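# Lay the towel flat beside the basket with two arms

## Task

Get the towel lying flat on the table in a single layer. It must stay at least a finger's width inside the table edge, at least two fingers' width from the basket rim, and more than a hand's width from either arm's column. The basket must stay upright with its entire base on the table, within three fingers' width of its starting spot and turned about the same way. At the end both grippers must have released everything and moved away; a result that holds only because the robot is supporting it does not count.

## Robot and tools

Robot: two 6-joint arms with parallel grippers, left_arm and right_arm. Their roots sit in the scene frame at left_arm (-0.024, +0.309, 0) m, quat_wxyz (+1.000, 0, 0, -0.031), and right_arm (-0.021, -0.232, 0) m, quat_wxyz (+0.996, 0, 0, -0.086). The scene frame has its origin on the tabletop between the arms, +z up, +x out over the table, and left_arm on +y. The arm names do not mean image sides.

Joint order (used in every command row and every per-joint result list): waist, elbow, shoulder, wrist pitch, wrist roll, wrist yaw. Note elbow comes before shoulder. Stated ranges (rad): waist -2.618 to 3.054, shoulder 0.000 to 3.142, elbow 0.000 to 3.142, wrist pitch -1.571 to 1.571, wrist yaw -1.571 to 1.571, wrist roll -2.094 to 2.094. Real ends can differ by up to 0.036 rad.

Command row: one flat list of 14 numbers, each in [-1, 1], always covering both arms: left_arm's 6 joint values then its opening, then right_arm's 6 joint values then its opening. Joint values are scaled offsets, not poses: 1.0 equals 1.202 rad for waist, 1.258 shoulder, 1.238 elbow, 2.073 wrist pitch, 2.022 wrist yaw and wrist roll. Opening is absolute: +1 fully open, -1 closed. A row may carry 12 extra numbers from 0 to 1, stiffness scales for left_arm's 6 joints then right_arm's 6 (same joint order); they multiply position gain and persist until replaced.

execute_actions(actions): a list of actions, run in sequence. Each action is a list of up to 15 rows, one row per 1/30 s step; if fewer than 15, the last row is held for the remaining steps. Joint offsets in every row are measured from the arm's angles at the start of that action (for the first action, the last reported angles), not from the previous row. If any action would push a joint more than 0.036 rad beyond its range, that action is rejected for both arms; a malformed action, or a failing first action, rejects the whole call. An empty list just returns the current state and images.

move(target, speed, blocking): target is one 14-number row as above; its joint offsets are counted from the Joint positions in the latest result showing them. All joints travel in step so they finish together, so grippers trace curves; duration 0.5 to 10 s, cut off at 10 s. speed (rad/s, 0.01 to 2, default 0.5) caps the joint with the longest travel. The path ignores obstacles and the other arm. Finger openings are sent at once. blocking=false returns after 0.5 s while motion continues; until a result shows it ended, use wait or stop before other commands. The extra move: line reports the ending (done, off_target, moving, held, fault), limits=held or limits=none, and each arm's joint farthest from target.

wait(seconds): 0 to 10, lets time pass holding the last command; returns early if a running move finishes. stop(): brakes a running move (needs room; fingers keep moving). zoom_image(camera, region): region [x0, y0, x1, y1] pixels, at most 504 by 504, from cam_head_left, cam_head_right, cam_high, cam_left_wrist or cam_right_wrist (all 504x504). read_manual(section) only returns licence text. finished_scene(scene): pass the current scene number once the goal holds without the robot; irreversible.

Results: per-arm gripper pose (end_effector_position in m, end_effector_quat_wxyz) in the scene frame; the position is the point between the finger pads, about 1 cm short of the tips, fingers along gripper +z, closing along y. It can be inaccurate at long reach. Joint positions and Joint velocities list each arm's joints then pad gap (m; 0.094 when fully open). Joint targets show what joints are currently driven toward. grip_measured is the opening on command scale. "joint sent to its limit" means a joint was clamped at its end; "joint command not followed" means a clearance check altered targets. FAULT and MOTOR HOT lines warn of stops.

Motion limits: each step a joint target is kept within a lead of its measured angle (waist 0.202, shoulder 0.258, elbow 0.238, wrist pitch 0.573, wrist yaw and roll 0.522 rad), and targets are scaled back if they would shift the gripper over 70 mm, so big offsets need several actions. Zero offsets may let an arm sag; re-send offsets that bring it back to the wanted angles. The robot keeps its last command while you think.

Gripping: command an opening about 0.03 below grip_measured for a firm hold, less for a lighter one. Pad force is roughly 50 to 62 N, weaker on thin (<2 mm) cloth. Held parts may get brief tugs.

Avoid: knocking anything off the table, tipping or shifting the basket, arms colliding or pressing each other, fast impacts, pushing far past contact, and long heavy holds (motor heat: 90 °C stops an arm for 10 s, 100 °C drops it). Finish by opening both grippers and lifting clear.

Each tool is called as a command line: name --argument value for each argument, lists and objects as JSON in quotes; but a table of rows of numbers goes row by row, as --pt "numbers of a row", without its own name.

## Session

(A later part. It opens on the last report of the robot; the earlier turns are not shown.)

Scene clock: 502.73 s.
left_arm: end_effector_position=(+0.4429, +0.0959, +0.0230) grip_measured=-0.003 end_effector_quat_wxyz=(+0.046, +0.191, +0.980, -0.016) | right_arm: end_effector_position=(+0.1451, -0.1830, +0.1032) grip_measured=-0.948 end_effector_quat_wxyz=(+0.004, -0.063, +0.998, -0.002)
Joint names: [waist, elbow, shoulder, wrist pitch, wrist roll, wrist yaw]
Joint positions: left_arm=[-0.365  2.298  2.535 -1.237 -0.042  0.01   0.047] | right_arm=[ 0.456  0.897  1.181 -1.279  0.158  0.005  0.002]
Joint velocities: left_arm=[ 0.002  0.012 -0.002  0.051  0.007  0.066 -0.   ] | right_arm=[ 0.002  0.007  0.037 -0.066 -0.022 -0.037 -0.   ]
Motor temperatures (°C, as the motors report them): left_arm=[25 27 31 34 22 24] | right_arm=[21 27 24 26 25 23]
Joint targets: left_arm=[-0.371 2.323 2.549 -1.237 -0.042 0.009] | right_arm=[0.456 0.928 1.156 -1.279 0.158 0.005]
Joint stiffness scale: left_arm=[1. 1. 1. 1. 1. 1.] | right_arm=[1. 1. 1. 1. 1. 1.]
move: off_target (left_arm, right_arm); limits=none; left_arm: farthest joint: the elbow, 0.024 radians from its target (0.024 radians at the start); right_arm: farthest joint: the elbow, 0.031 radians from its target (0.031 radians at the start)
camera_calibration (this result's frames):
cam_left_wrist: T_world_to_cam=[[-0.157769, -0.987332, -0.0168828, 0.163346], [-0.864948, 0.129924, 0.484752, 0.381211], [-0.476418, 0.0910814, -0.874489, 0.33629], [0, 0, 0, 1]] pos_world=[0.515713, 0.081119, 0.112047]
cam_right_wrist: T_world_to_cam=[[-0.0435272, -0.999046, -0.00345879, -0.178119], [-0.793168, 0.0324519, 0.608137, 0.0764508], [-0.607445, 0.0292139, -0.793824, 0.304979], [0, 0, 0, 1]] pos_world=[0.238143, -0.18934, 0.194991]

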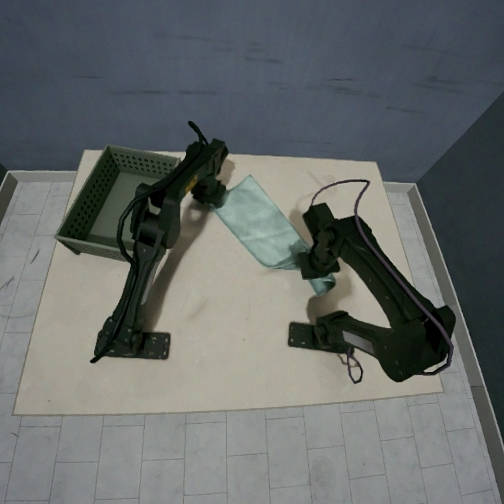

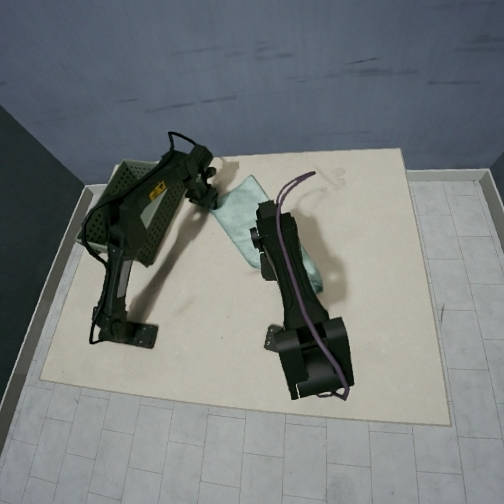

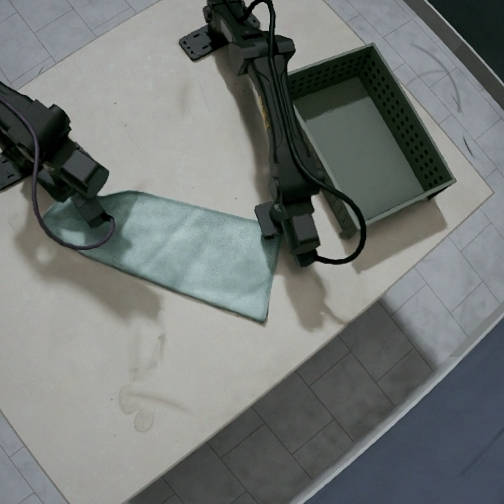

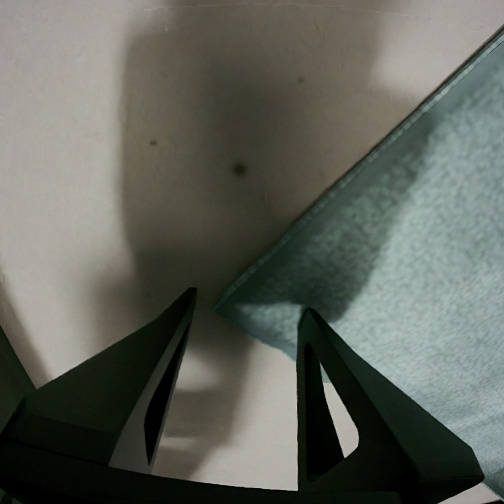

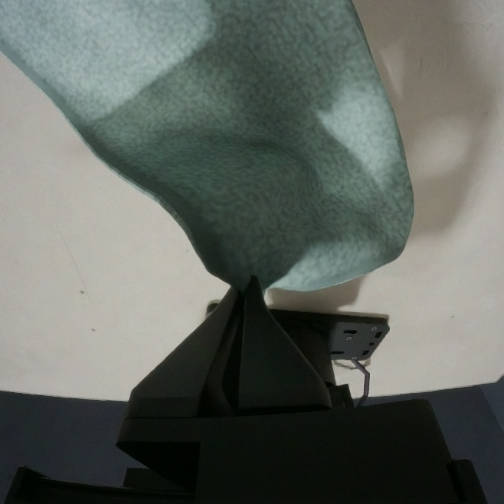

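execute_actions --actions '[[[0,0.0,0.018,0,0,0,-0.05,0,0.025,-0.02,0,0,0,-1],[0,0.0,0.018,0,0,0,-0.1,0,0.025,-0.02,0,0,0,-1],[0,0.0,0.018,0,0,0,-0.15,0,0.025,-0.02,0,0,0,-1],[0,0.0,0.018,0,0,0,-0.2,0,0.025,-0.02,0,0,0,-1],[0,0.0,0.018,0,0,0,-0.25,0,0.025,-0.02,0,0,0,-1],[0,0.0,0.018,0,0,0,-0.3,0,0.025,-0.02,0,0,0,-1],[0,0.0,0.018,0,0,0,-0.35,0,0.025,-0.02,0,0,0,-1],[0,0.0,0.018,0,0,0,-0.4,0,0.025,-0.02,0,0,0,-1],[0,0.0,0.018,0,0,0,-0.45,0,0.025,-0.02,0,0,0,-1],[0,0.0,0.018,0,0,0,-0.5,0,0.025,-0.02,0,0,0,-1],[0,0.0,0.018,0,0,0,-0.55,0,0.025,-0.02,0,0,0,-1],[0,0.0,0.018,0,0,0,-0.6,0,0.025,-0.02,0,0,0,-1],[0,0.0,0.018,0,0,0,-0.65,0,0.025,-0.02,0,0,0,-1],[0,0.0,0.018,0,0,0,-0.7,0,0.025,-0.02,0,0,0,-1],[0,0.0,0.018,0,0,0,-0.75,0,0.025,-0.02,0,0,0,-1]],[[0,0.0,0.015,0,0,0,-0.8,0,0.025,-0.02,0,0,0,-1],[0,0.0,0.015,0,0,0,-0.85,0,0.025,-0.02,0,0,0,-1],[0,0.0,0.015,0,0,0,-0.9,0,0.025,-0.02,0,0,0,-1],[0,0.0,0.015,0,0,0,-0.95,0,0.025,-0.02,0,0,0,-1],[0,0.0,0.015,0,0,0,-1,0,0.025,-0.02,0,0,0,-1]]]'

Scene clock: 517.13 s.
left_arm: end_effector_position=(+0.4411, +0.0920, +0.0231) grip_measured=-0.947 end_effector_quat_wxyz=(+0.043, +0.192, +0.980, -0.028) | right_arm: end_effector_position=(+0.1451, -0.1830, +0.1032) grip_measured=-0.948 end_effector_quat_wxyz=(+0.004, -0.063, +0.998, -0.002)
Joint names: [waist, elbow, shoulder, wrist pitch, wrist roll, wrist yaw]
Joint positions: left_arm=[-0.365  2.298  2.535 -1.237 -0.042  0.034  0.002] | right_arm=[ 0.456  0.897  1.181 -1.279  0.158  0.005  0.002]
Joint velocities: left_arm=[ 0.002 -0.002  0.007  0.037 -0.022  0.007  0.   ] | right_arm=[-0.012  0.002  0.007 -0.022 -0.007 -0.037 -0.001]
Motor temperatures (°C, as the motors report them): left_arm=[25 27 31 33 22 24] | right_arm=[21 27 24 26 25 23]
Joint targets: left_arm=[-0.365 2.298 2.553 -1.237 -0.042 0.024] | right_arm=[0.456 0.928 1.156 -1.279 0.158 0.005]
Joint stiffness scale: left_arm=[1. 1. 1. 1. 1. 1.] | right_arm=[1. 1. 1. 1. 1. 1.]
camera_calibration (this result's frames):
cam_left_wrist: T_world_to_cam=[[-0.160165, -0.987069, 0.00654875, 0.159649], [-0.859712, 0.142754, 0.490425, 0.376491], [-0.485018, 0.072919, -0.871459, 0.341263], [0, 0, 0, 1]] pos_world=[0.514763, 0.0789542, 0.11171]
cam_right_wrist: T_world_to_cam=[[-0.0435272, -0.999046, -0.00345879, -0.178119], [-0.793168, 0.0324519, 0.608137, 0.0764508], [-0.607445, 0.0292139, -0.793824, 0.304979], [0, 0, 0, 1]] pos_world=[0.238143, -0.18934, 0.194991]

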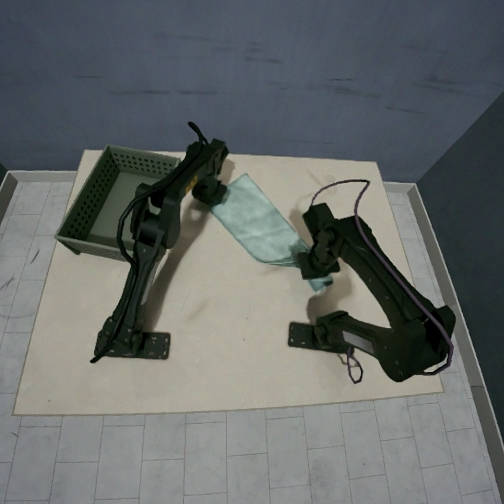

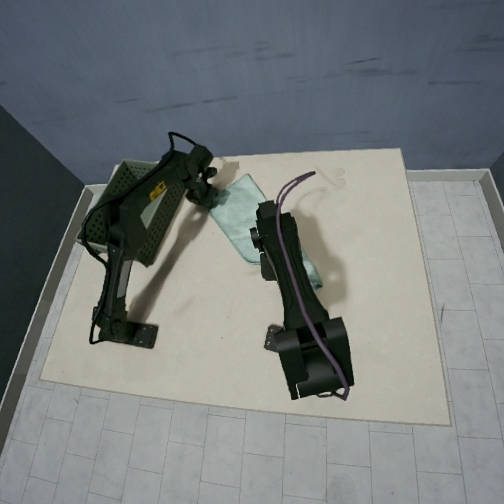

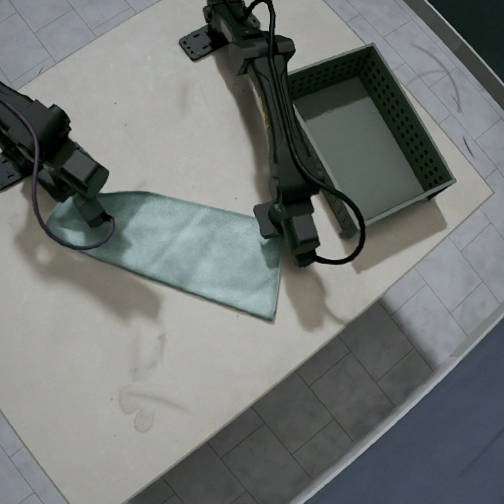

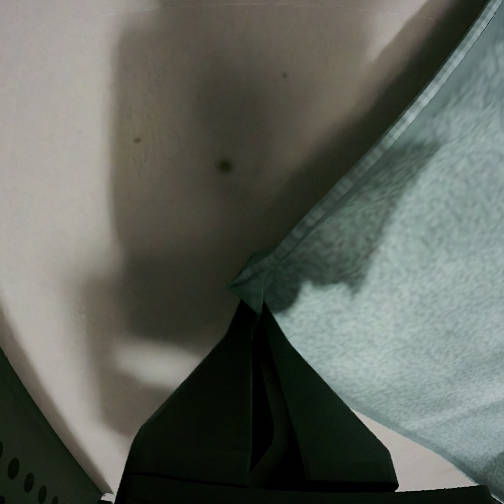

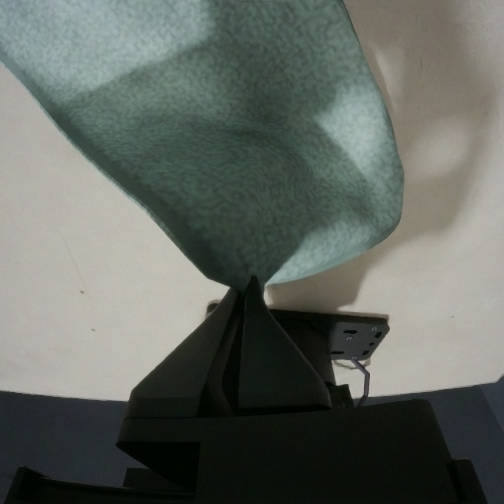

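move --target '[-0.069,-0.135,-0.492,0.133,-0.444,-0.017,-1, -0.508,0.922,0.513,0.11,-0.99,0,-1]' --speed 0.65

Scene clock: 545.60 s.
left_arm: end_effector_position=(+0.4302, +0.0575, +0.2963) grip_measured=-0.947 end_effector_quat_wxyz=(+0.283, -0.194, +0.903, -0.257) | right_arm: end_effector_position=(+0.4278, -0.3782, +0.2839) grip_measured=-0.948 end_effector_quat_wxyz=(-0.155, +0.651, -0.682, +0.295)
Joint names: [waist, elbow, shoulder, wrist pitch, wrist roll, wrist yaw]
Joint positions: left_arm=[-0.44   2.142  1.941 -0.988 -0.933  0.016  0.002] | right_arm=[-0.144  2.005  1.824 -1.072 -1.84   0.005  0.002]
Joint velocities: left_arm=[ 0.012  0.017  0.002 -0.022  0.007 -0.11  -0.   ] | right_arm=[ 0.007  0.002 -0.002  0.007 -0.11  -0.022 -0.001]
Motor temperatures (°C, as the motors report them): left_arm=[25 26 31 33 22 24] | right_arm=[21 28 24 26 25 23]
Joint targets: left_arm=[-0.448 2.132 1.916 -0.962 -0.940 -0.001] | right_arm=[-0.154 2.038 1.826 -1.051 -1.844 0.005]
Joint stiffness scale: left_arm=[1. 1. 1. 1. 1. 1.] | right_arm=[1. 1. 1. 1. 1. 1.]
move: off_target (left_arm, right_arm); limits=none; left_arm: farthest joint: the wrist pitch, 0.027 radians from its target (0.276 radians at the start); right_arm: farthest joint: the elbow, 0.034 radians from its target (1.142 radians at the start)
camera_calibration (this result's frames):
cam_left_wrist: T_world_to_cam=[[0.402054, -0.67965, 0.613537, -0.317295], [-0.91073, -0.365983, 0.191386, 0.377912], [0.0944686, -0.635714, -0.766122, 0.336863], [0, 0, 0, 1]] pos_world=[0.439923, 0.136808, 0.380424]
cam_right_wrist: T_world_to_cam=[[0.770573, -0.14654, 0.620277, -0.56315], [-0.551323, -0.641549, 0.533345, -0.140043], [0.319782, -0.752954, -0.575152, -0.128729], [0, 0, 0, 1]] pos_world=[0.397904, -0.269296, 0.349962]

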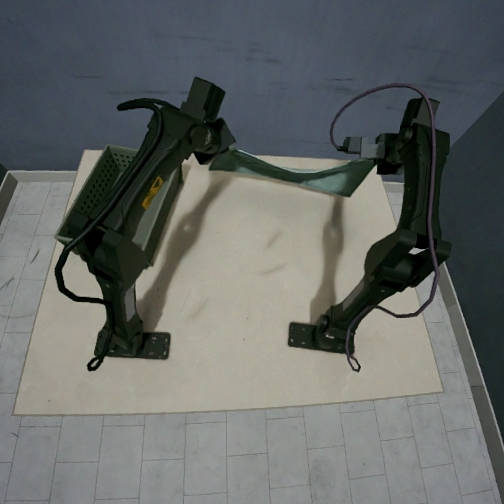

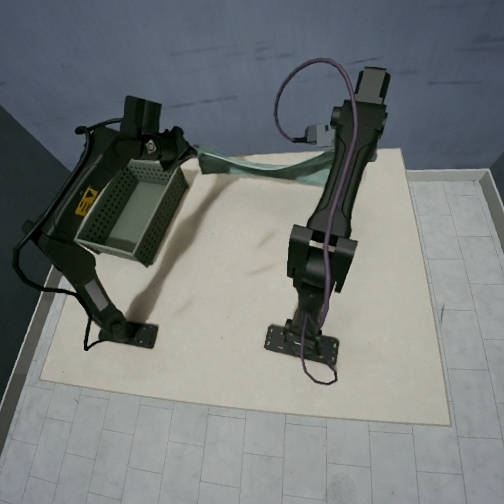

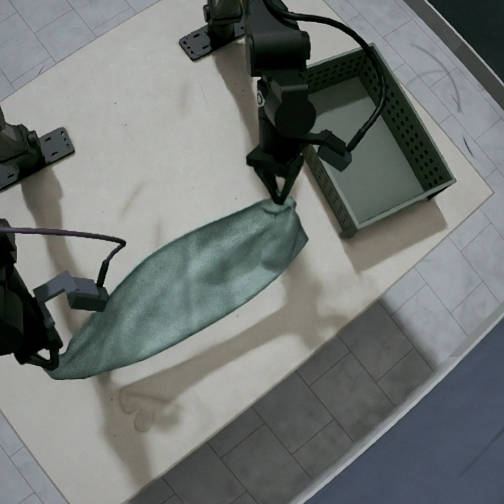

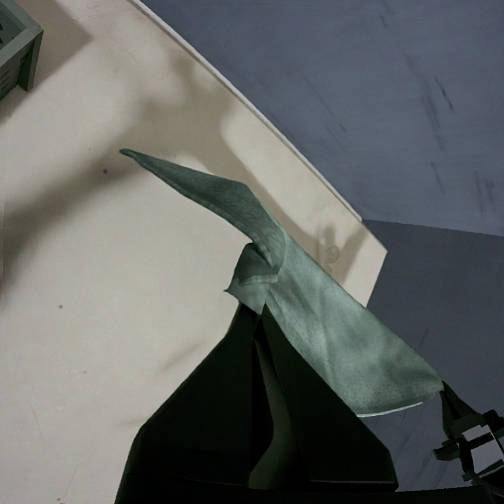

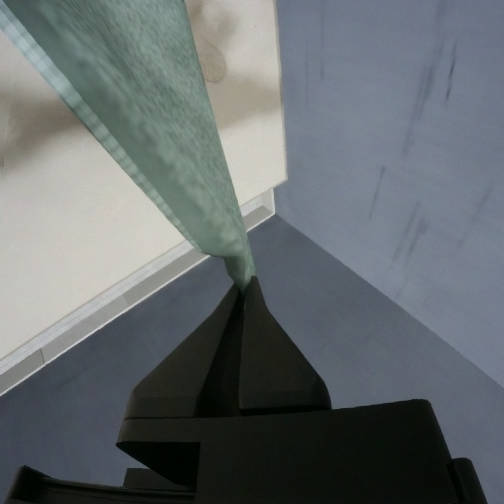

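zoom_image --camera "cam_head_left" --region '[180, 110, 400, 230]'

zoom_image --camera "cam_high" --region '[30, 170, 330, 400]'

Region (180, 110, 400, 230) of cam_head_left's 504x504 image, scaled by 2.291, with more detail than that image has; it fills the top 275 rows of this view, and the rest is white.

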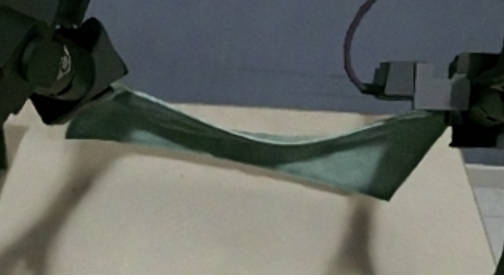

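Region (30, 170, 330, 400) of cam_high's 504x504 image, scaled by 1.680, with more detail than that image has; it fills the top 386 rows of this view, and the rest is white.

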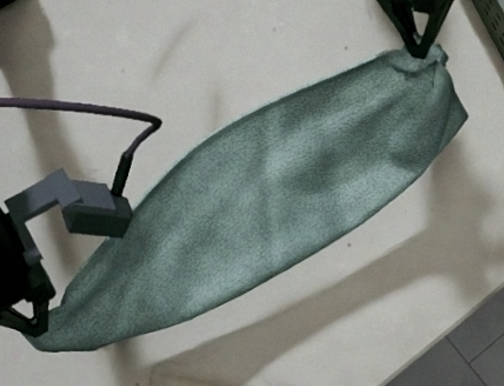

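move --target '[-0.091,-0.237,-0.085,-0.107,-0.053,-0.008,-1, -0.097,-0.286,-0.104,-0.063,-0.054,0,-1]' --speed 0.25

Scene clock: 571.47 s.
left_arm: end_effector_position=(+0.3312, +0.0619, +0.1969) grip_measured=-0.947 end_effector_quat_wxyz=(+0.120, -0.207, +0.961, -0.140) | right_arm: end_effector_position=(+0.3309, -0.3886, +0.1858) grip_measured=-0.948 end_effector_quat_wxyz=(-0.057, +0.682, -0.715, +0.145)
Joint names: [waist, elbow, shoulder, wrist pitch, wrist roll, wrist yaw]
Joint positions: left_arm=[-0.542  1.857  1.867 -1.19  -1.032  0.016  0.002] | right_arm=[-0.247  1.658  1.727 -1.19  -1.943  0.005  0.002]
Joint velocities: left_arm=[ 0.002  0.007  0.007  0.037 -0.007 -0.095 -0.001] | right_arm=[ 0.002 -0.007  0.012 -0.066 -0.007  0.037 -0.   ]
Motor temperatures (°C, as the motors report them): left_arm=[25 26 31 35 22 24] | right_arm=[21 28 26 29 25 23]
Joint targets: left_arm=[-0.549 1.849 1.834 -1.210 -1.041 0.000] | right_arm=[-0.260 1.651 1.693 -1.203 -1.949 0.005]
Joint stiffness scale: left_arm=[1. 1. 1. 1. 1. 1.] | right_arm=[1. 1. 1. 1. 1. 1.]
move: off_target (left_arm, right_arm); limits=none; left_arm: farthest joint: the shoulder, 0.033 radians from its target (0.107 radians at the start); right_arm: farthest joint: the shoulder, 0.033 radians from its target (0.131 radians at the start)
camera_calibration (this result's frames):
cam_left_wrist: T_world_to_cam=[[0.56628, -0.767597, 0.300203, -0.200775], [-0.792805, -0.407696, 0.453039, 0.220339], [-0.225359, -0.494549, -0.839425, 0.384426], [0, 0, 0, 1]] pos_world=[0.375015, 0.125835, 0.283148]
cam_right_wrist: T_world_to_cam=[[0.935411, -0.196616, 0.293851, -0.442529], [-0.34522, -0.687393, 0.638995, -0.253471], [0.0763544, -0.699166, -0.71087, -0.0352992], [0, 0, 0, 1]] pos_world=[0.329138, -0.285923, 0.266911]

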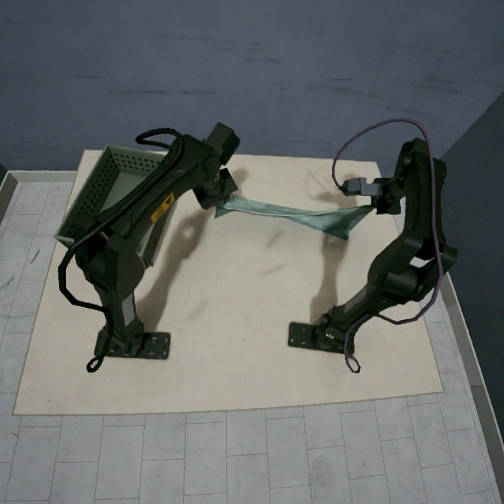

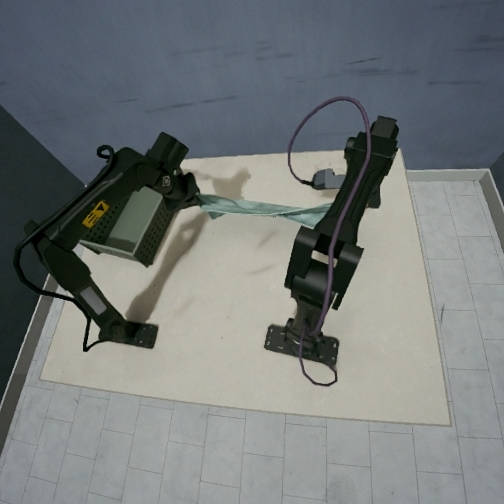

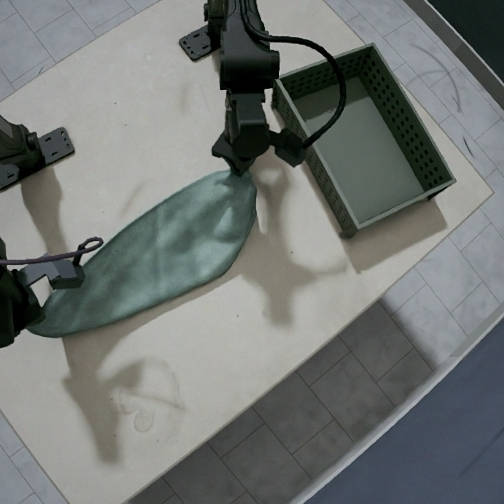

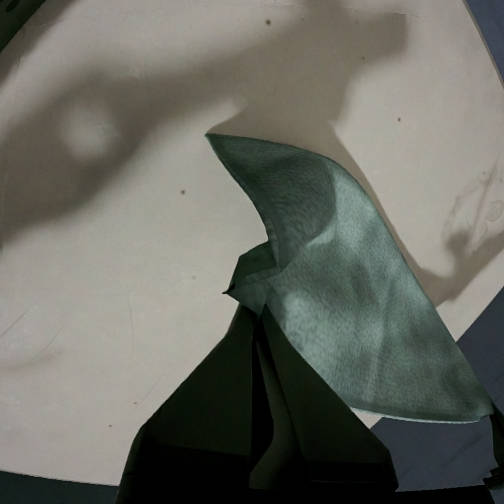

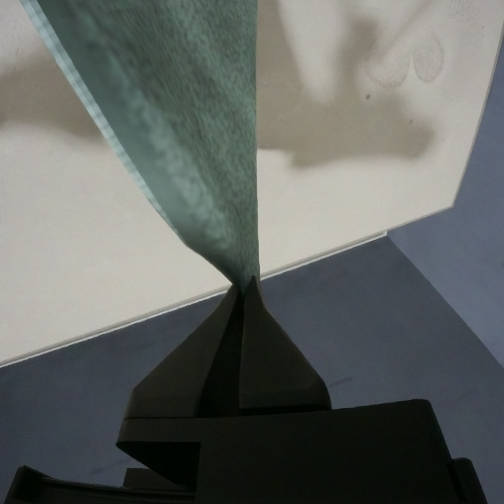

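zoom_image --camera "cam_head_left" --region '[190, 160, 400, 270]'

zoom_image --camera "cam_high" --region '[0, 150, 280, 360]'

Region (190, 160, 400, 270) of cam_head_left's 504x504 image, scaled by 2.400, with more detail than that image has; it fills the top 264 rows of this view, and the rest is white.

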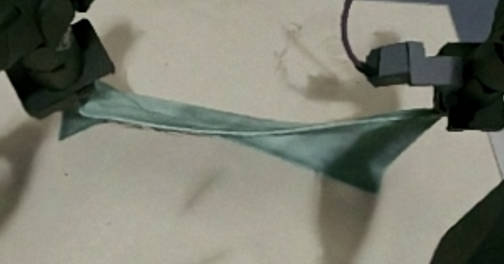

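Region (0, 150, 280, 360) of cam_high's 504x504 image, scaled by 1.800, with more detail than that image has; it fills the top 378 rows of this view, and the rest is white.

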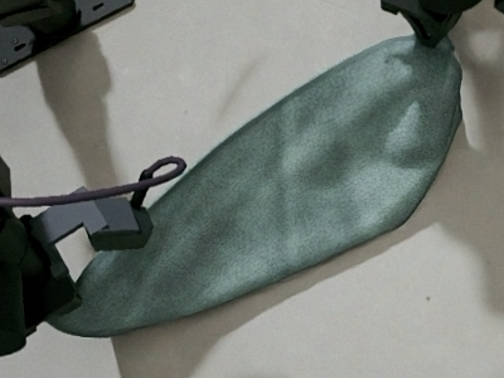

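move --target '[0.142,0.21,0.095,0.205,0.06,-0.008,-1, 0.1,0.16,0.085,0.253,0.05,0,-1]' --speed 0.4

Scene clock: 645.40 s.
left_arm: end_effector_position=(+0.4772, +0.0676, +0.2808) grip_measured=-0.947 end_effector_quat_wxyz=(+0.321, -0.212, +0.882, -0.273) | right_arm: end_effector_position=(+0.4780, -0.3879, +0.2707) grip_measured=-0.948 end_effector_quat_wxyz=(-0.197, +0.636, -0.647, +0.372)
Joint names: [waist, elbow, shoulder, wrist pitch, wrist roll, wrist yaw]
Joint positions: left_arm=[-0.383  2.081  1.992 -0.792 -0.925  0.018  0.002] | right_arm=[-0.132  1.822  1.832 -0.694 -1.858  0.003  0.002]
Joint velocities: left_arm=[ 0.002  0.017 -0.007  0.095  0.007  0.022 -0.   ] | right_arm=[ 0.002 -0.012 -0.032  0.022  0.037 -0.037 -0.   ]
Motor temperatures (°C, as the motors report them): left_arm=[25 26 31 33 22 24] | right_arm=[22 27 27 27 25 23]
Joint targets: left_arm=[-0.371 2.117 1.987 -0.765 -0.911 -0.000] | right_arm=[-0.127 1.855 1.834 -0.665 -1.842 0.005]
Joint stiffness scale: left_arm=[1. 1. 1. 1. 1. 1.] | right_arm=[1. 1. 1. 1. 1. 1.]
move: off_target (left_arm, right_arm); limits=none; left_arm: farthest joint: the elbow, 0.036 radians from its target (0.260 radians at the start); right_arm: farthest joint: the elbow, 0.034 radians from its target (0.198 radians at the start)
camera_calibration (this result's frames):
cam_left_wrist: T_world_to_cam=[[0.384816, -0.638039, 0.66695, -0.329414], [-0.904202, -0.405664, 0.133626, 0.443165], [0.185299, -0.654479, -0.733022, 0.275564], [0, 0, 0, 1]] pos_world=[0.476413, 0.149948, 0.36248]
cam_right_wrist: T_world_to_cam=[[0.652108, -0.0817426, 0.753707, -0.549444], [-0.623956, -0.622563, 0.472328, -0.0529232], [0.43062, -0.778289, -0.456982, -0.25444], [0, 0, 0, 1]] pos_world=[0.434842, -0.275889, 0.322842]

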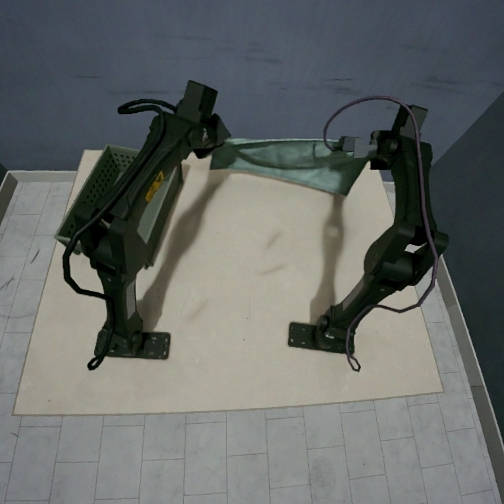

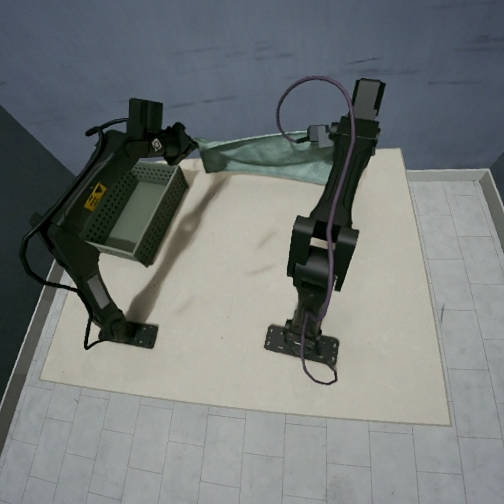

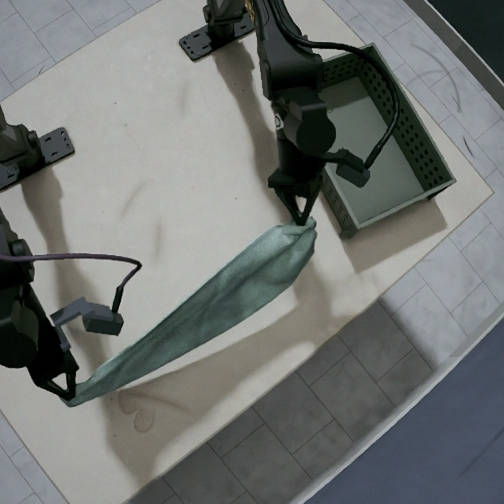

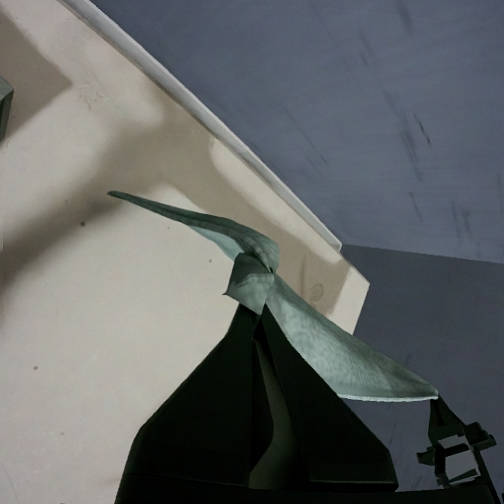

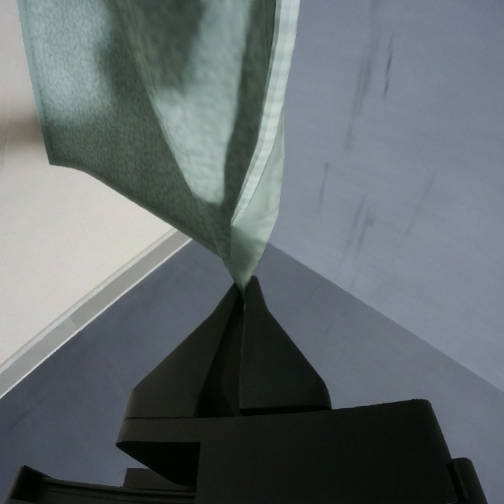

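zoom_image --camera "cam_head_left" --region '[190, 110, 400, 220]'

Region (190, 110, 400, 220) of cam_head_left's 504x504 image, scaled by 2.400, with more detail than that image has; it fills the top 264 rows of this view, and the rest is white.

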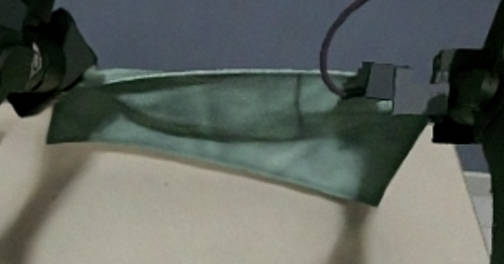

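move --target '[0.005,-0.087,-0.01,0.01,0,-0.008,-1, -0.005,-0.087,-0.01,0.01,0,0,-1]' --speed 0.2

zoom_image --camera "cam_head_left" --region '[190, 120, 400, 230]'

Scene clock: 665.53 s.
left_arm: end_effector_position=(+0.4676, +0.0716, +0.2370) grip_measured=-0.947 end_effector_quat_wxyz=(+0.283, -0.216, +0.902, -0.244) | right_arm: end_effector_position=(+0.4656, -0.3839, +0.2259) grip_measured=-0.948 end_effector_quat_wxyz=(-0.174, +0.650, -0.662, +0.329)
Joint names: [waist, elbow, shoulder, wrist pitch, wrist roll, wrist yaw]
Joint positions: left_arm=[-0.383  1.978  1.992 -0.791 -0.924  0.021  0.002] | right_arm=[-0.132  1.718  1.832 -0.693 -1.857  0.002  0.002]
Joint velocities: left_arm=[-0.002 -0.002 -0.002 -0.037 -0.051 -0.037  0.001] | right_arm=[-0.002 -0.012  0.022 -0.051 -0.022 -0.022  0.001]
Motor temperatures (°C, as the motors report them): left_arm=[25 27 31 35 22 24] | right_arm=[21 28 27 31 25 23]
Joint targets: left_arm=[-0.377 1.974 1.979 -0.771 -0.925 0.002] | right_arm=[-0.138 1.715 1.819 -0.673 -1.858 0.003]
Joint stiffness scale: left_arm=[1. 1. 1. 1. 1. 1.] | right_arm=[1. 1. 1. 1. 1. 1.]
move: done; limits=none; left_arm: farthest joint: the wrist pitch, 0.020 radians from its target (0.020 radians at the start); right_arm: farthest joint: the wrist pitch, 0.020 radians from its target (0.020 radians at the start)
camera_calibration (this result's frames):
cam_left_wrist: T_world_to_cam=[[0.442627, -0.666173, 0.600246, -0.303197], [-0.889556, -0.410573, 0.200299, 0.419669], [0.113011, -0.62261, -0.774329, 0.289146], [0, 0, 0, 1]] pos_world=[0.474846, 0.150348, 0.321827]
cam_right_wrist: T_world_to_cam=[[0.723383, -0.104494, 0.682494, -0.533039], [-0.574957, -0.638466, 0.51165, -0.0747675], [0.382285, -0.762524, -0.521935, -0.223225], [0, 0, 0, 1]] pos_world=[0.427939, -0.27365, 0.285542]

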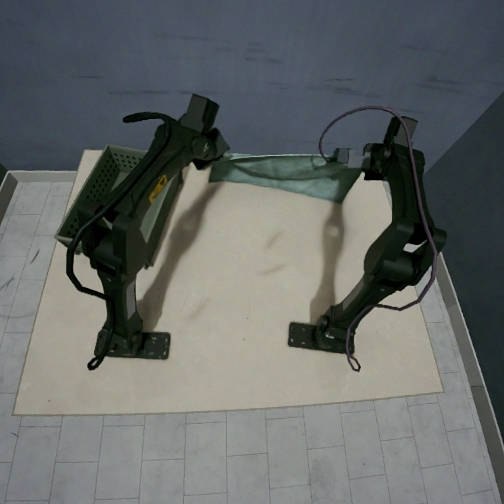

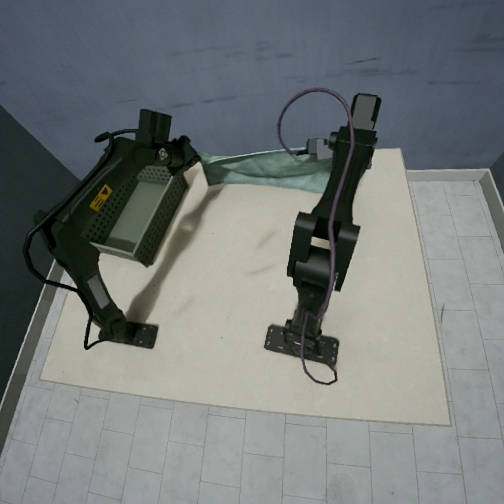

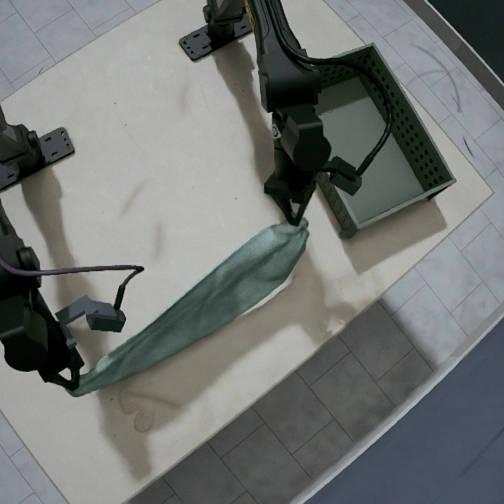

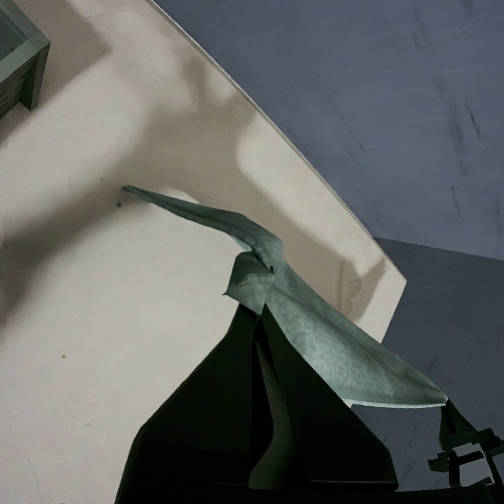

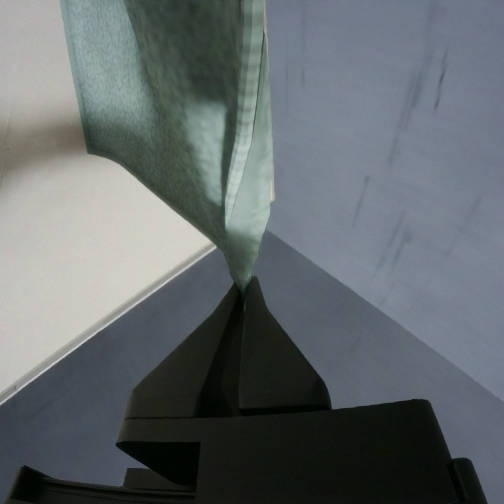

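Region (190, 120, 400, 230) of cam_head_left's 504x504 image, scaled by 2.400, with more detail than that image has; it fills the top 264 rows of this view, and the rest is white.

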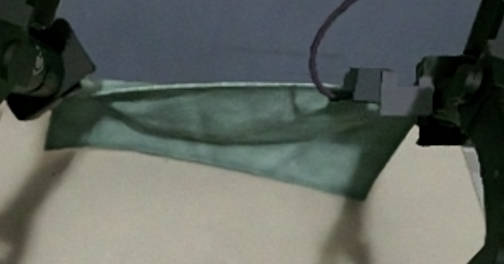

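move --target '[-0.156,-0.686,-0.425,0.127,-0.087,-0.008,-1, -0.125,-0.625,-0.44,0.083,-0.068,0,-1]' --speed 0.9

zoom_image --camera "cam_head_left" --region '[190, 160, 400, 280]'

Scene clock: 687.17 s.
left_arm: end_effector_position=(+0.3003, +0.0708, +0.1589) grip_measured=-0.947 end_effector_quat_wxyz=(+0.206, -0.215, +0.920, -0.257) | right_arm: end_effector_position=(+0.3004, -0.3826, +0.1485) grip_measured=-0.948 end_effector_quat_wxyz=(-0.113, +0.661, -0.675, +0.308)
Joint names: [waist, elbow, shoulder, wrist pitch, wrist roll, wrist yaw]
Joint positions: left_arm=[-0.564  1.134  1.485 -0.55  -1.094  0.024  0.002] | right_arm=[-0.268  0.947  1.306 -0.544 -1.992  0.002  0.002]
Joint velocities: left_arm=[-0.012  0.002  0.002  0.007 -0.037  0.007  0.001] | right_arm=[-0.012 -0.007 -0.027  0.095 -0.022  0.11   0.001]
Motor temperatures (°C, as the motors report them): left_arm=[25 27 31 36 22 24] | right_arm=[21 27 27 32 25 23]
Joint targets: left_arm=[-0.570 1.128 1.457 -0.528 -1.100 0.005] | right_arm=[-0.283 0.944 1.278 -0.521 -1.995 0.002]
Joint stiffness scale: left_arm=[1. 1. 1. 1. 1. 1.] | right_arm=[1. 1. 1. 1. 1. 1.]
move: off_target (left_arm, right_arm); limits=none; left_arm: farthest joint: the shoulder, 0.028 radians from its target (0.534 radians at the start); right_arm: farthest joint: the shoulder, 0.028 radians from its target (0.553 radians at the start)
camera_calibration (this result's frames):
cam_left_wrist: T_world_to_cam=[[0.48982, -0.664398, 0.564493, -0.19138], [-0.871252, -0.349595, 0.344533, 0.253415], [-0.0315629, -0.660575, -0.750097, 0.289388], [0, 0, 0, 1]] pos_world=[0.323664, 0.152603, 0.237792]
cam_right_wrist: T_world_to_cam=[[0.797243, -0.100558, 0.595224, -0.36832], [-0.528494, -0.592761, 0.607724, -0.140057], [0.291714, -0.799076, -0.525719, -0.185755], [0, 0, 0, 1]] pos_world=[0.273809, -0.268491, 0.206694]

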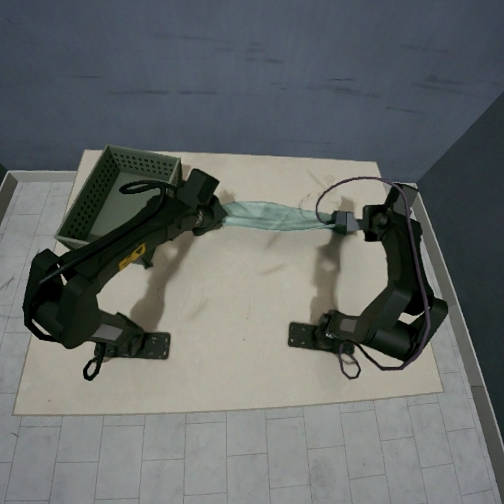

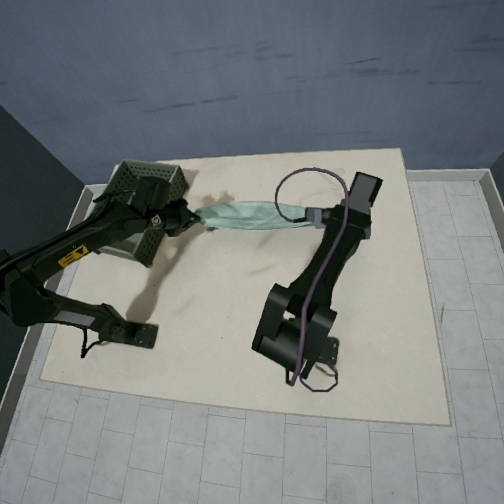

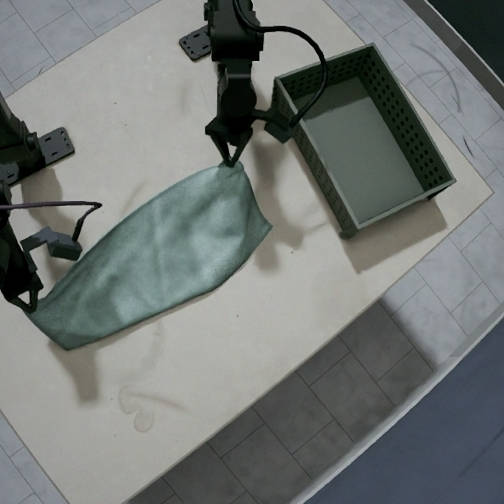

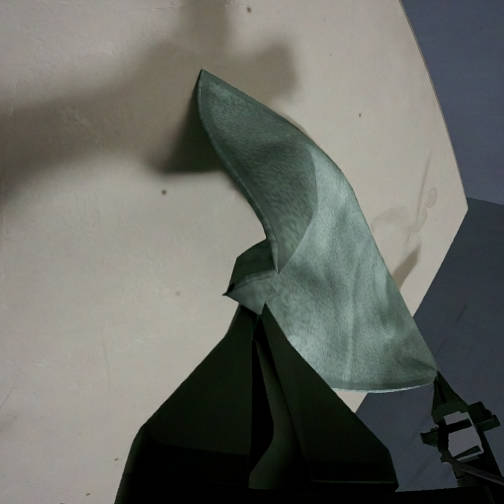

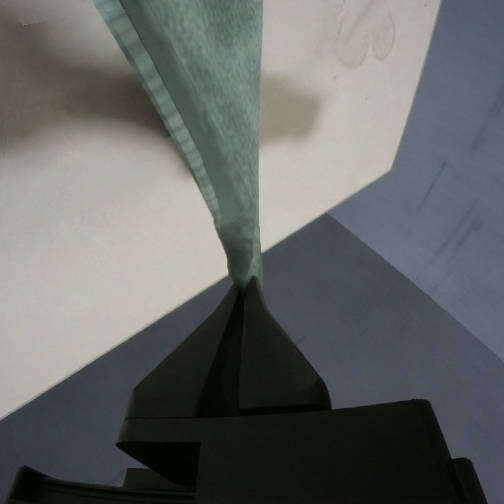

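Region (190, 160, 400, 280) of cam_head_left's 504x504 image, scaled by 2.400, with more detail than that image has; it fills the top 288 rows of this view, and the rest is white.

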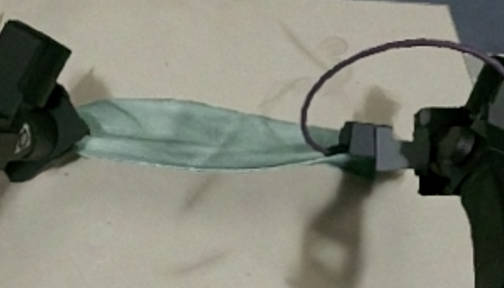

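zoom_image --camera "cam_high" --region '[0, 150, 290, 370]'

Region (0, 150, 290, 370) of cam_high's 504x504 image, scaled by 1.738, with more detail than that image has; it fills the top 382 rows of this view, and the rest is white.

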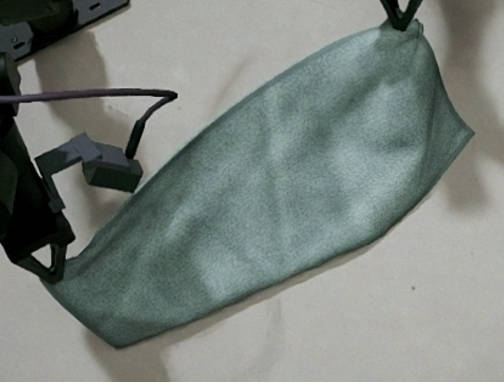

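move --target '[-0.118,-0.122,0.043,-0.056,-0.067,-0.008,-1, -0.114,-0.135,0.015,-0.065,-0.039,0,-1]' --speed 0.2

zoom_image --camera "cam_high" --region '[0, 130, 300, 380]'

Scene clock: 714.40 s.
left_arm: end_effector_position=(+0.2226, +0.0704, +0.0739) grip_measured=-0.947 end_effector_quat_wxyz=(+0.092, -0.222, +0.957, -0.162) | right_arm: end_effector_position=(+0.2202, -0.3838, +0.0693) grip_measured=-0.948 end_effector_quat_wxyz=(-0.045, +0.670, -0.719, +0.178)
Joint names: [waist, elbow, shoulder, wrist pitch, wrist roll, wrist yaw]
Joint positions: left_arm=[-0.697  0.989  1.541 -0.644 -1.221  0.025  0.002] | right_arm=[-0.392  0.784  1.32  -0.666 -2.065  0.002  0.002]
Joint velocities: left_arm=[-0.012 -0.017 -0.022  0.007  0.007 -0.037  0.001] | right_arm=[ 0.012 -0.007  0.007 -0.037 -0.051  0.007  0.   ]
Motor temperatures (°C, as the motors report them): left_arm=[25 27 30 36 22 24] | right_arm=[22 27 26 32 25 23]
Joint targets: left_arm=[-0.705 0.983 1.539 -0.666 -1.229 0.008] | right_arm=[-0.405 0.780 1.325 -0.679 -2.071 0.002]
Joint stiffness scale: left_arm=[1. 1. 1. 1. 1. 1.] | right_arm=[1. 1. 1. 1. 1. 1.]
move: off_target (left_arm); limits=none; left_arm: farthest joint: the wrist pitch, 0.022 radians from its target (0.117 radians at the start); right_arm: farthest joint: the waist, 0.013 radians from its target (0.137 radians at the start)
camera_calibration (this result's frames):
cam_left_wrist: T_world_to_cam=[[0.593742, -0.739446, 0.317316, -0.105166], [-0.76285, -0.391822, 0.51433, 0.181103], [-0.255988, -0.547444, -0.796728, 0.268349], [0, 0, 0, 1]] pos_world=[0.26929, 0.140101, 0.154025]
cam_right_wrist: T_world_to_cam=[[0.919315, -0.204271, 0.336354, -0.306061], [-0.385696, -0.637326, 0.667123, -0.187723], [0.0780933, -0.743027, -0.66469, -0.126766], [0, 0, 0, 1]] pos_world=[0.218862, -0.27635, 0.143919]

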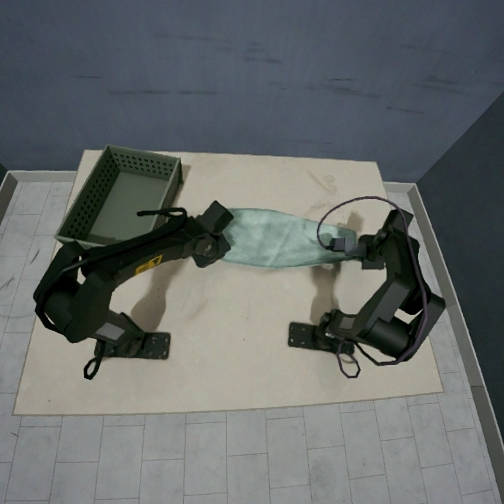

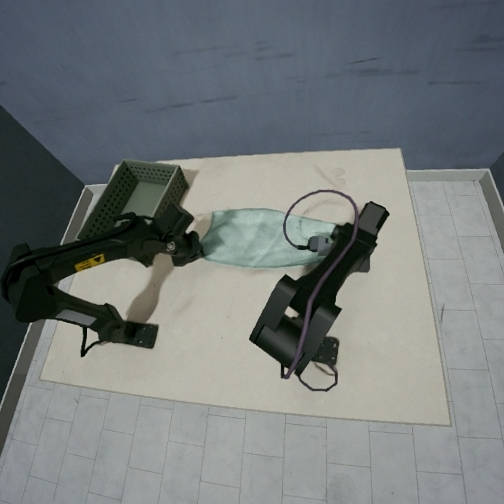

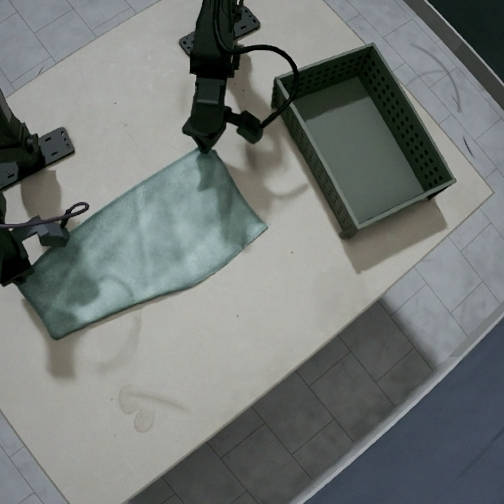

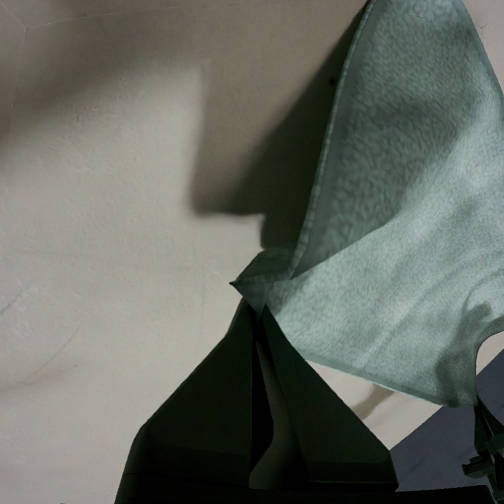

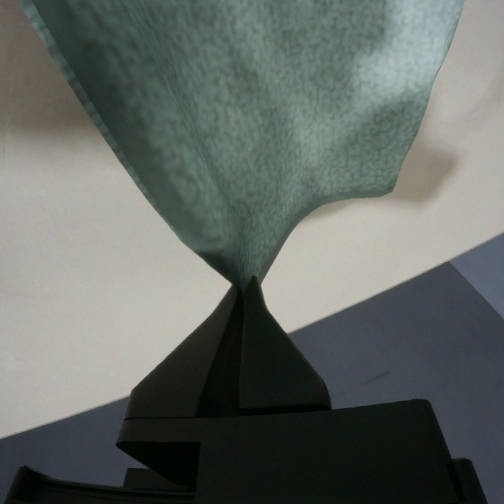

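Region (0, 130, 300, 380) of cam_high's 504x504 image, scaled by 1.680, with more detail than that image has.

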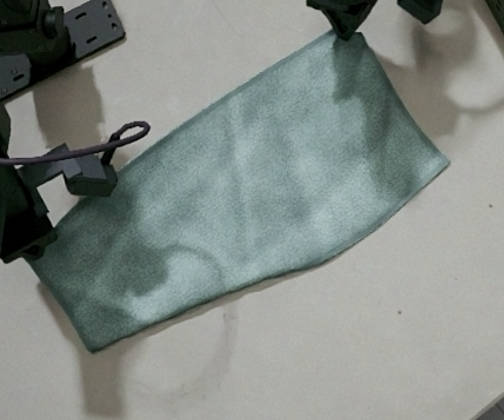

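zoom_image --camera "cam_high" --region '[0, 250, 140, 360]'

zoom_image --camera "cam_right_wrist" --region '[250, 0, 504, 254]'

Region (0, 250, 140, 360) of cam_high's 504x504 image, scaled by 3.600, with more detail than that image has; it fills the top 396 rows of this view, and the rest is white.

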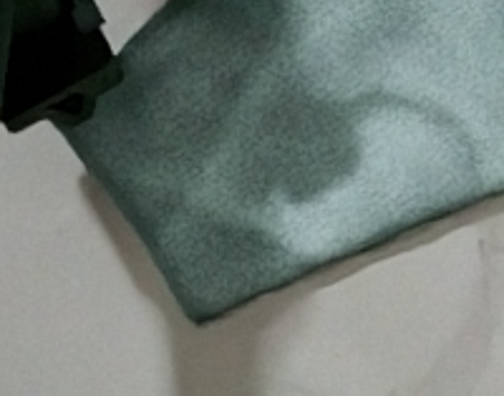

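Region (250, 0, 504, 254) of cam_right_wrist's 504x504 image, scaled by 1.984, with more detail than that image has.

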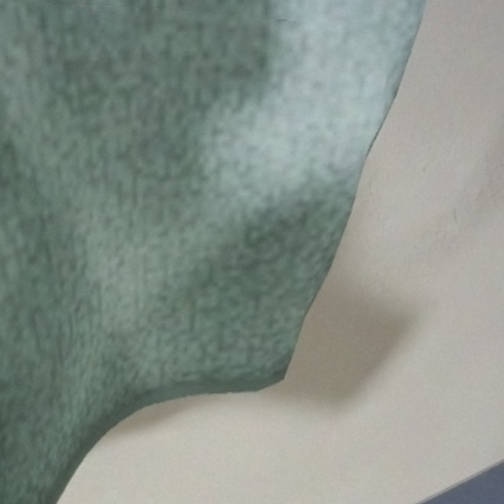

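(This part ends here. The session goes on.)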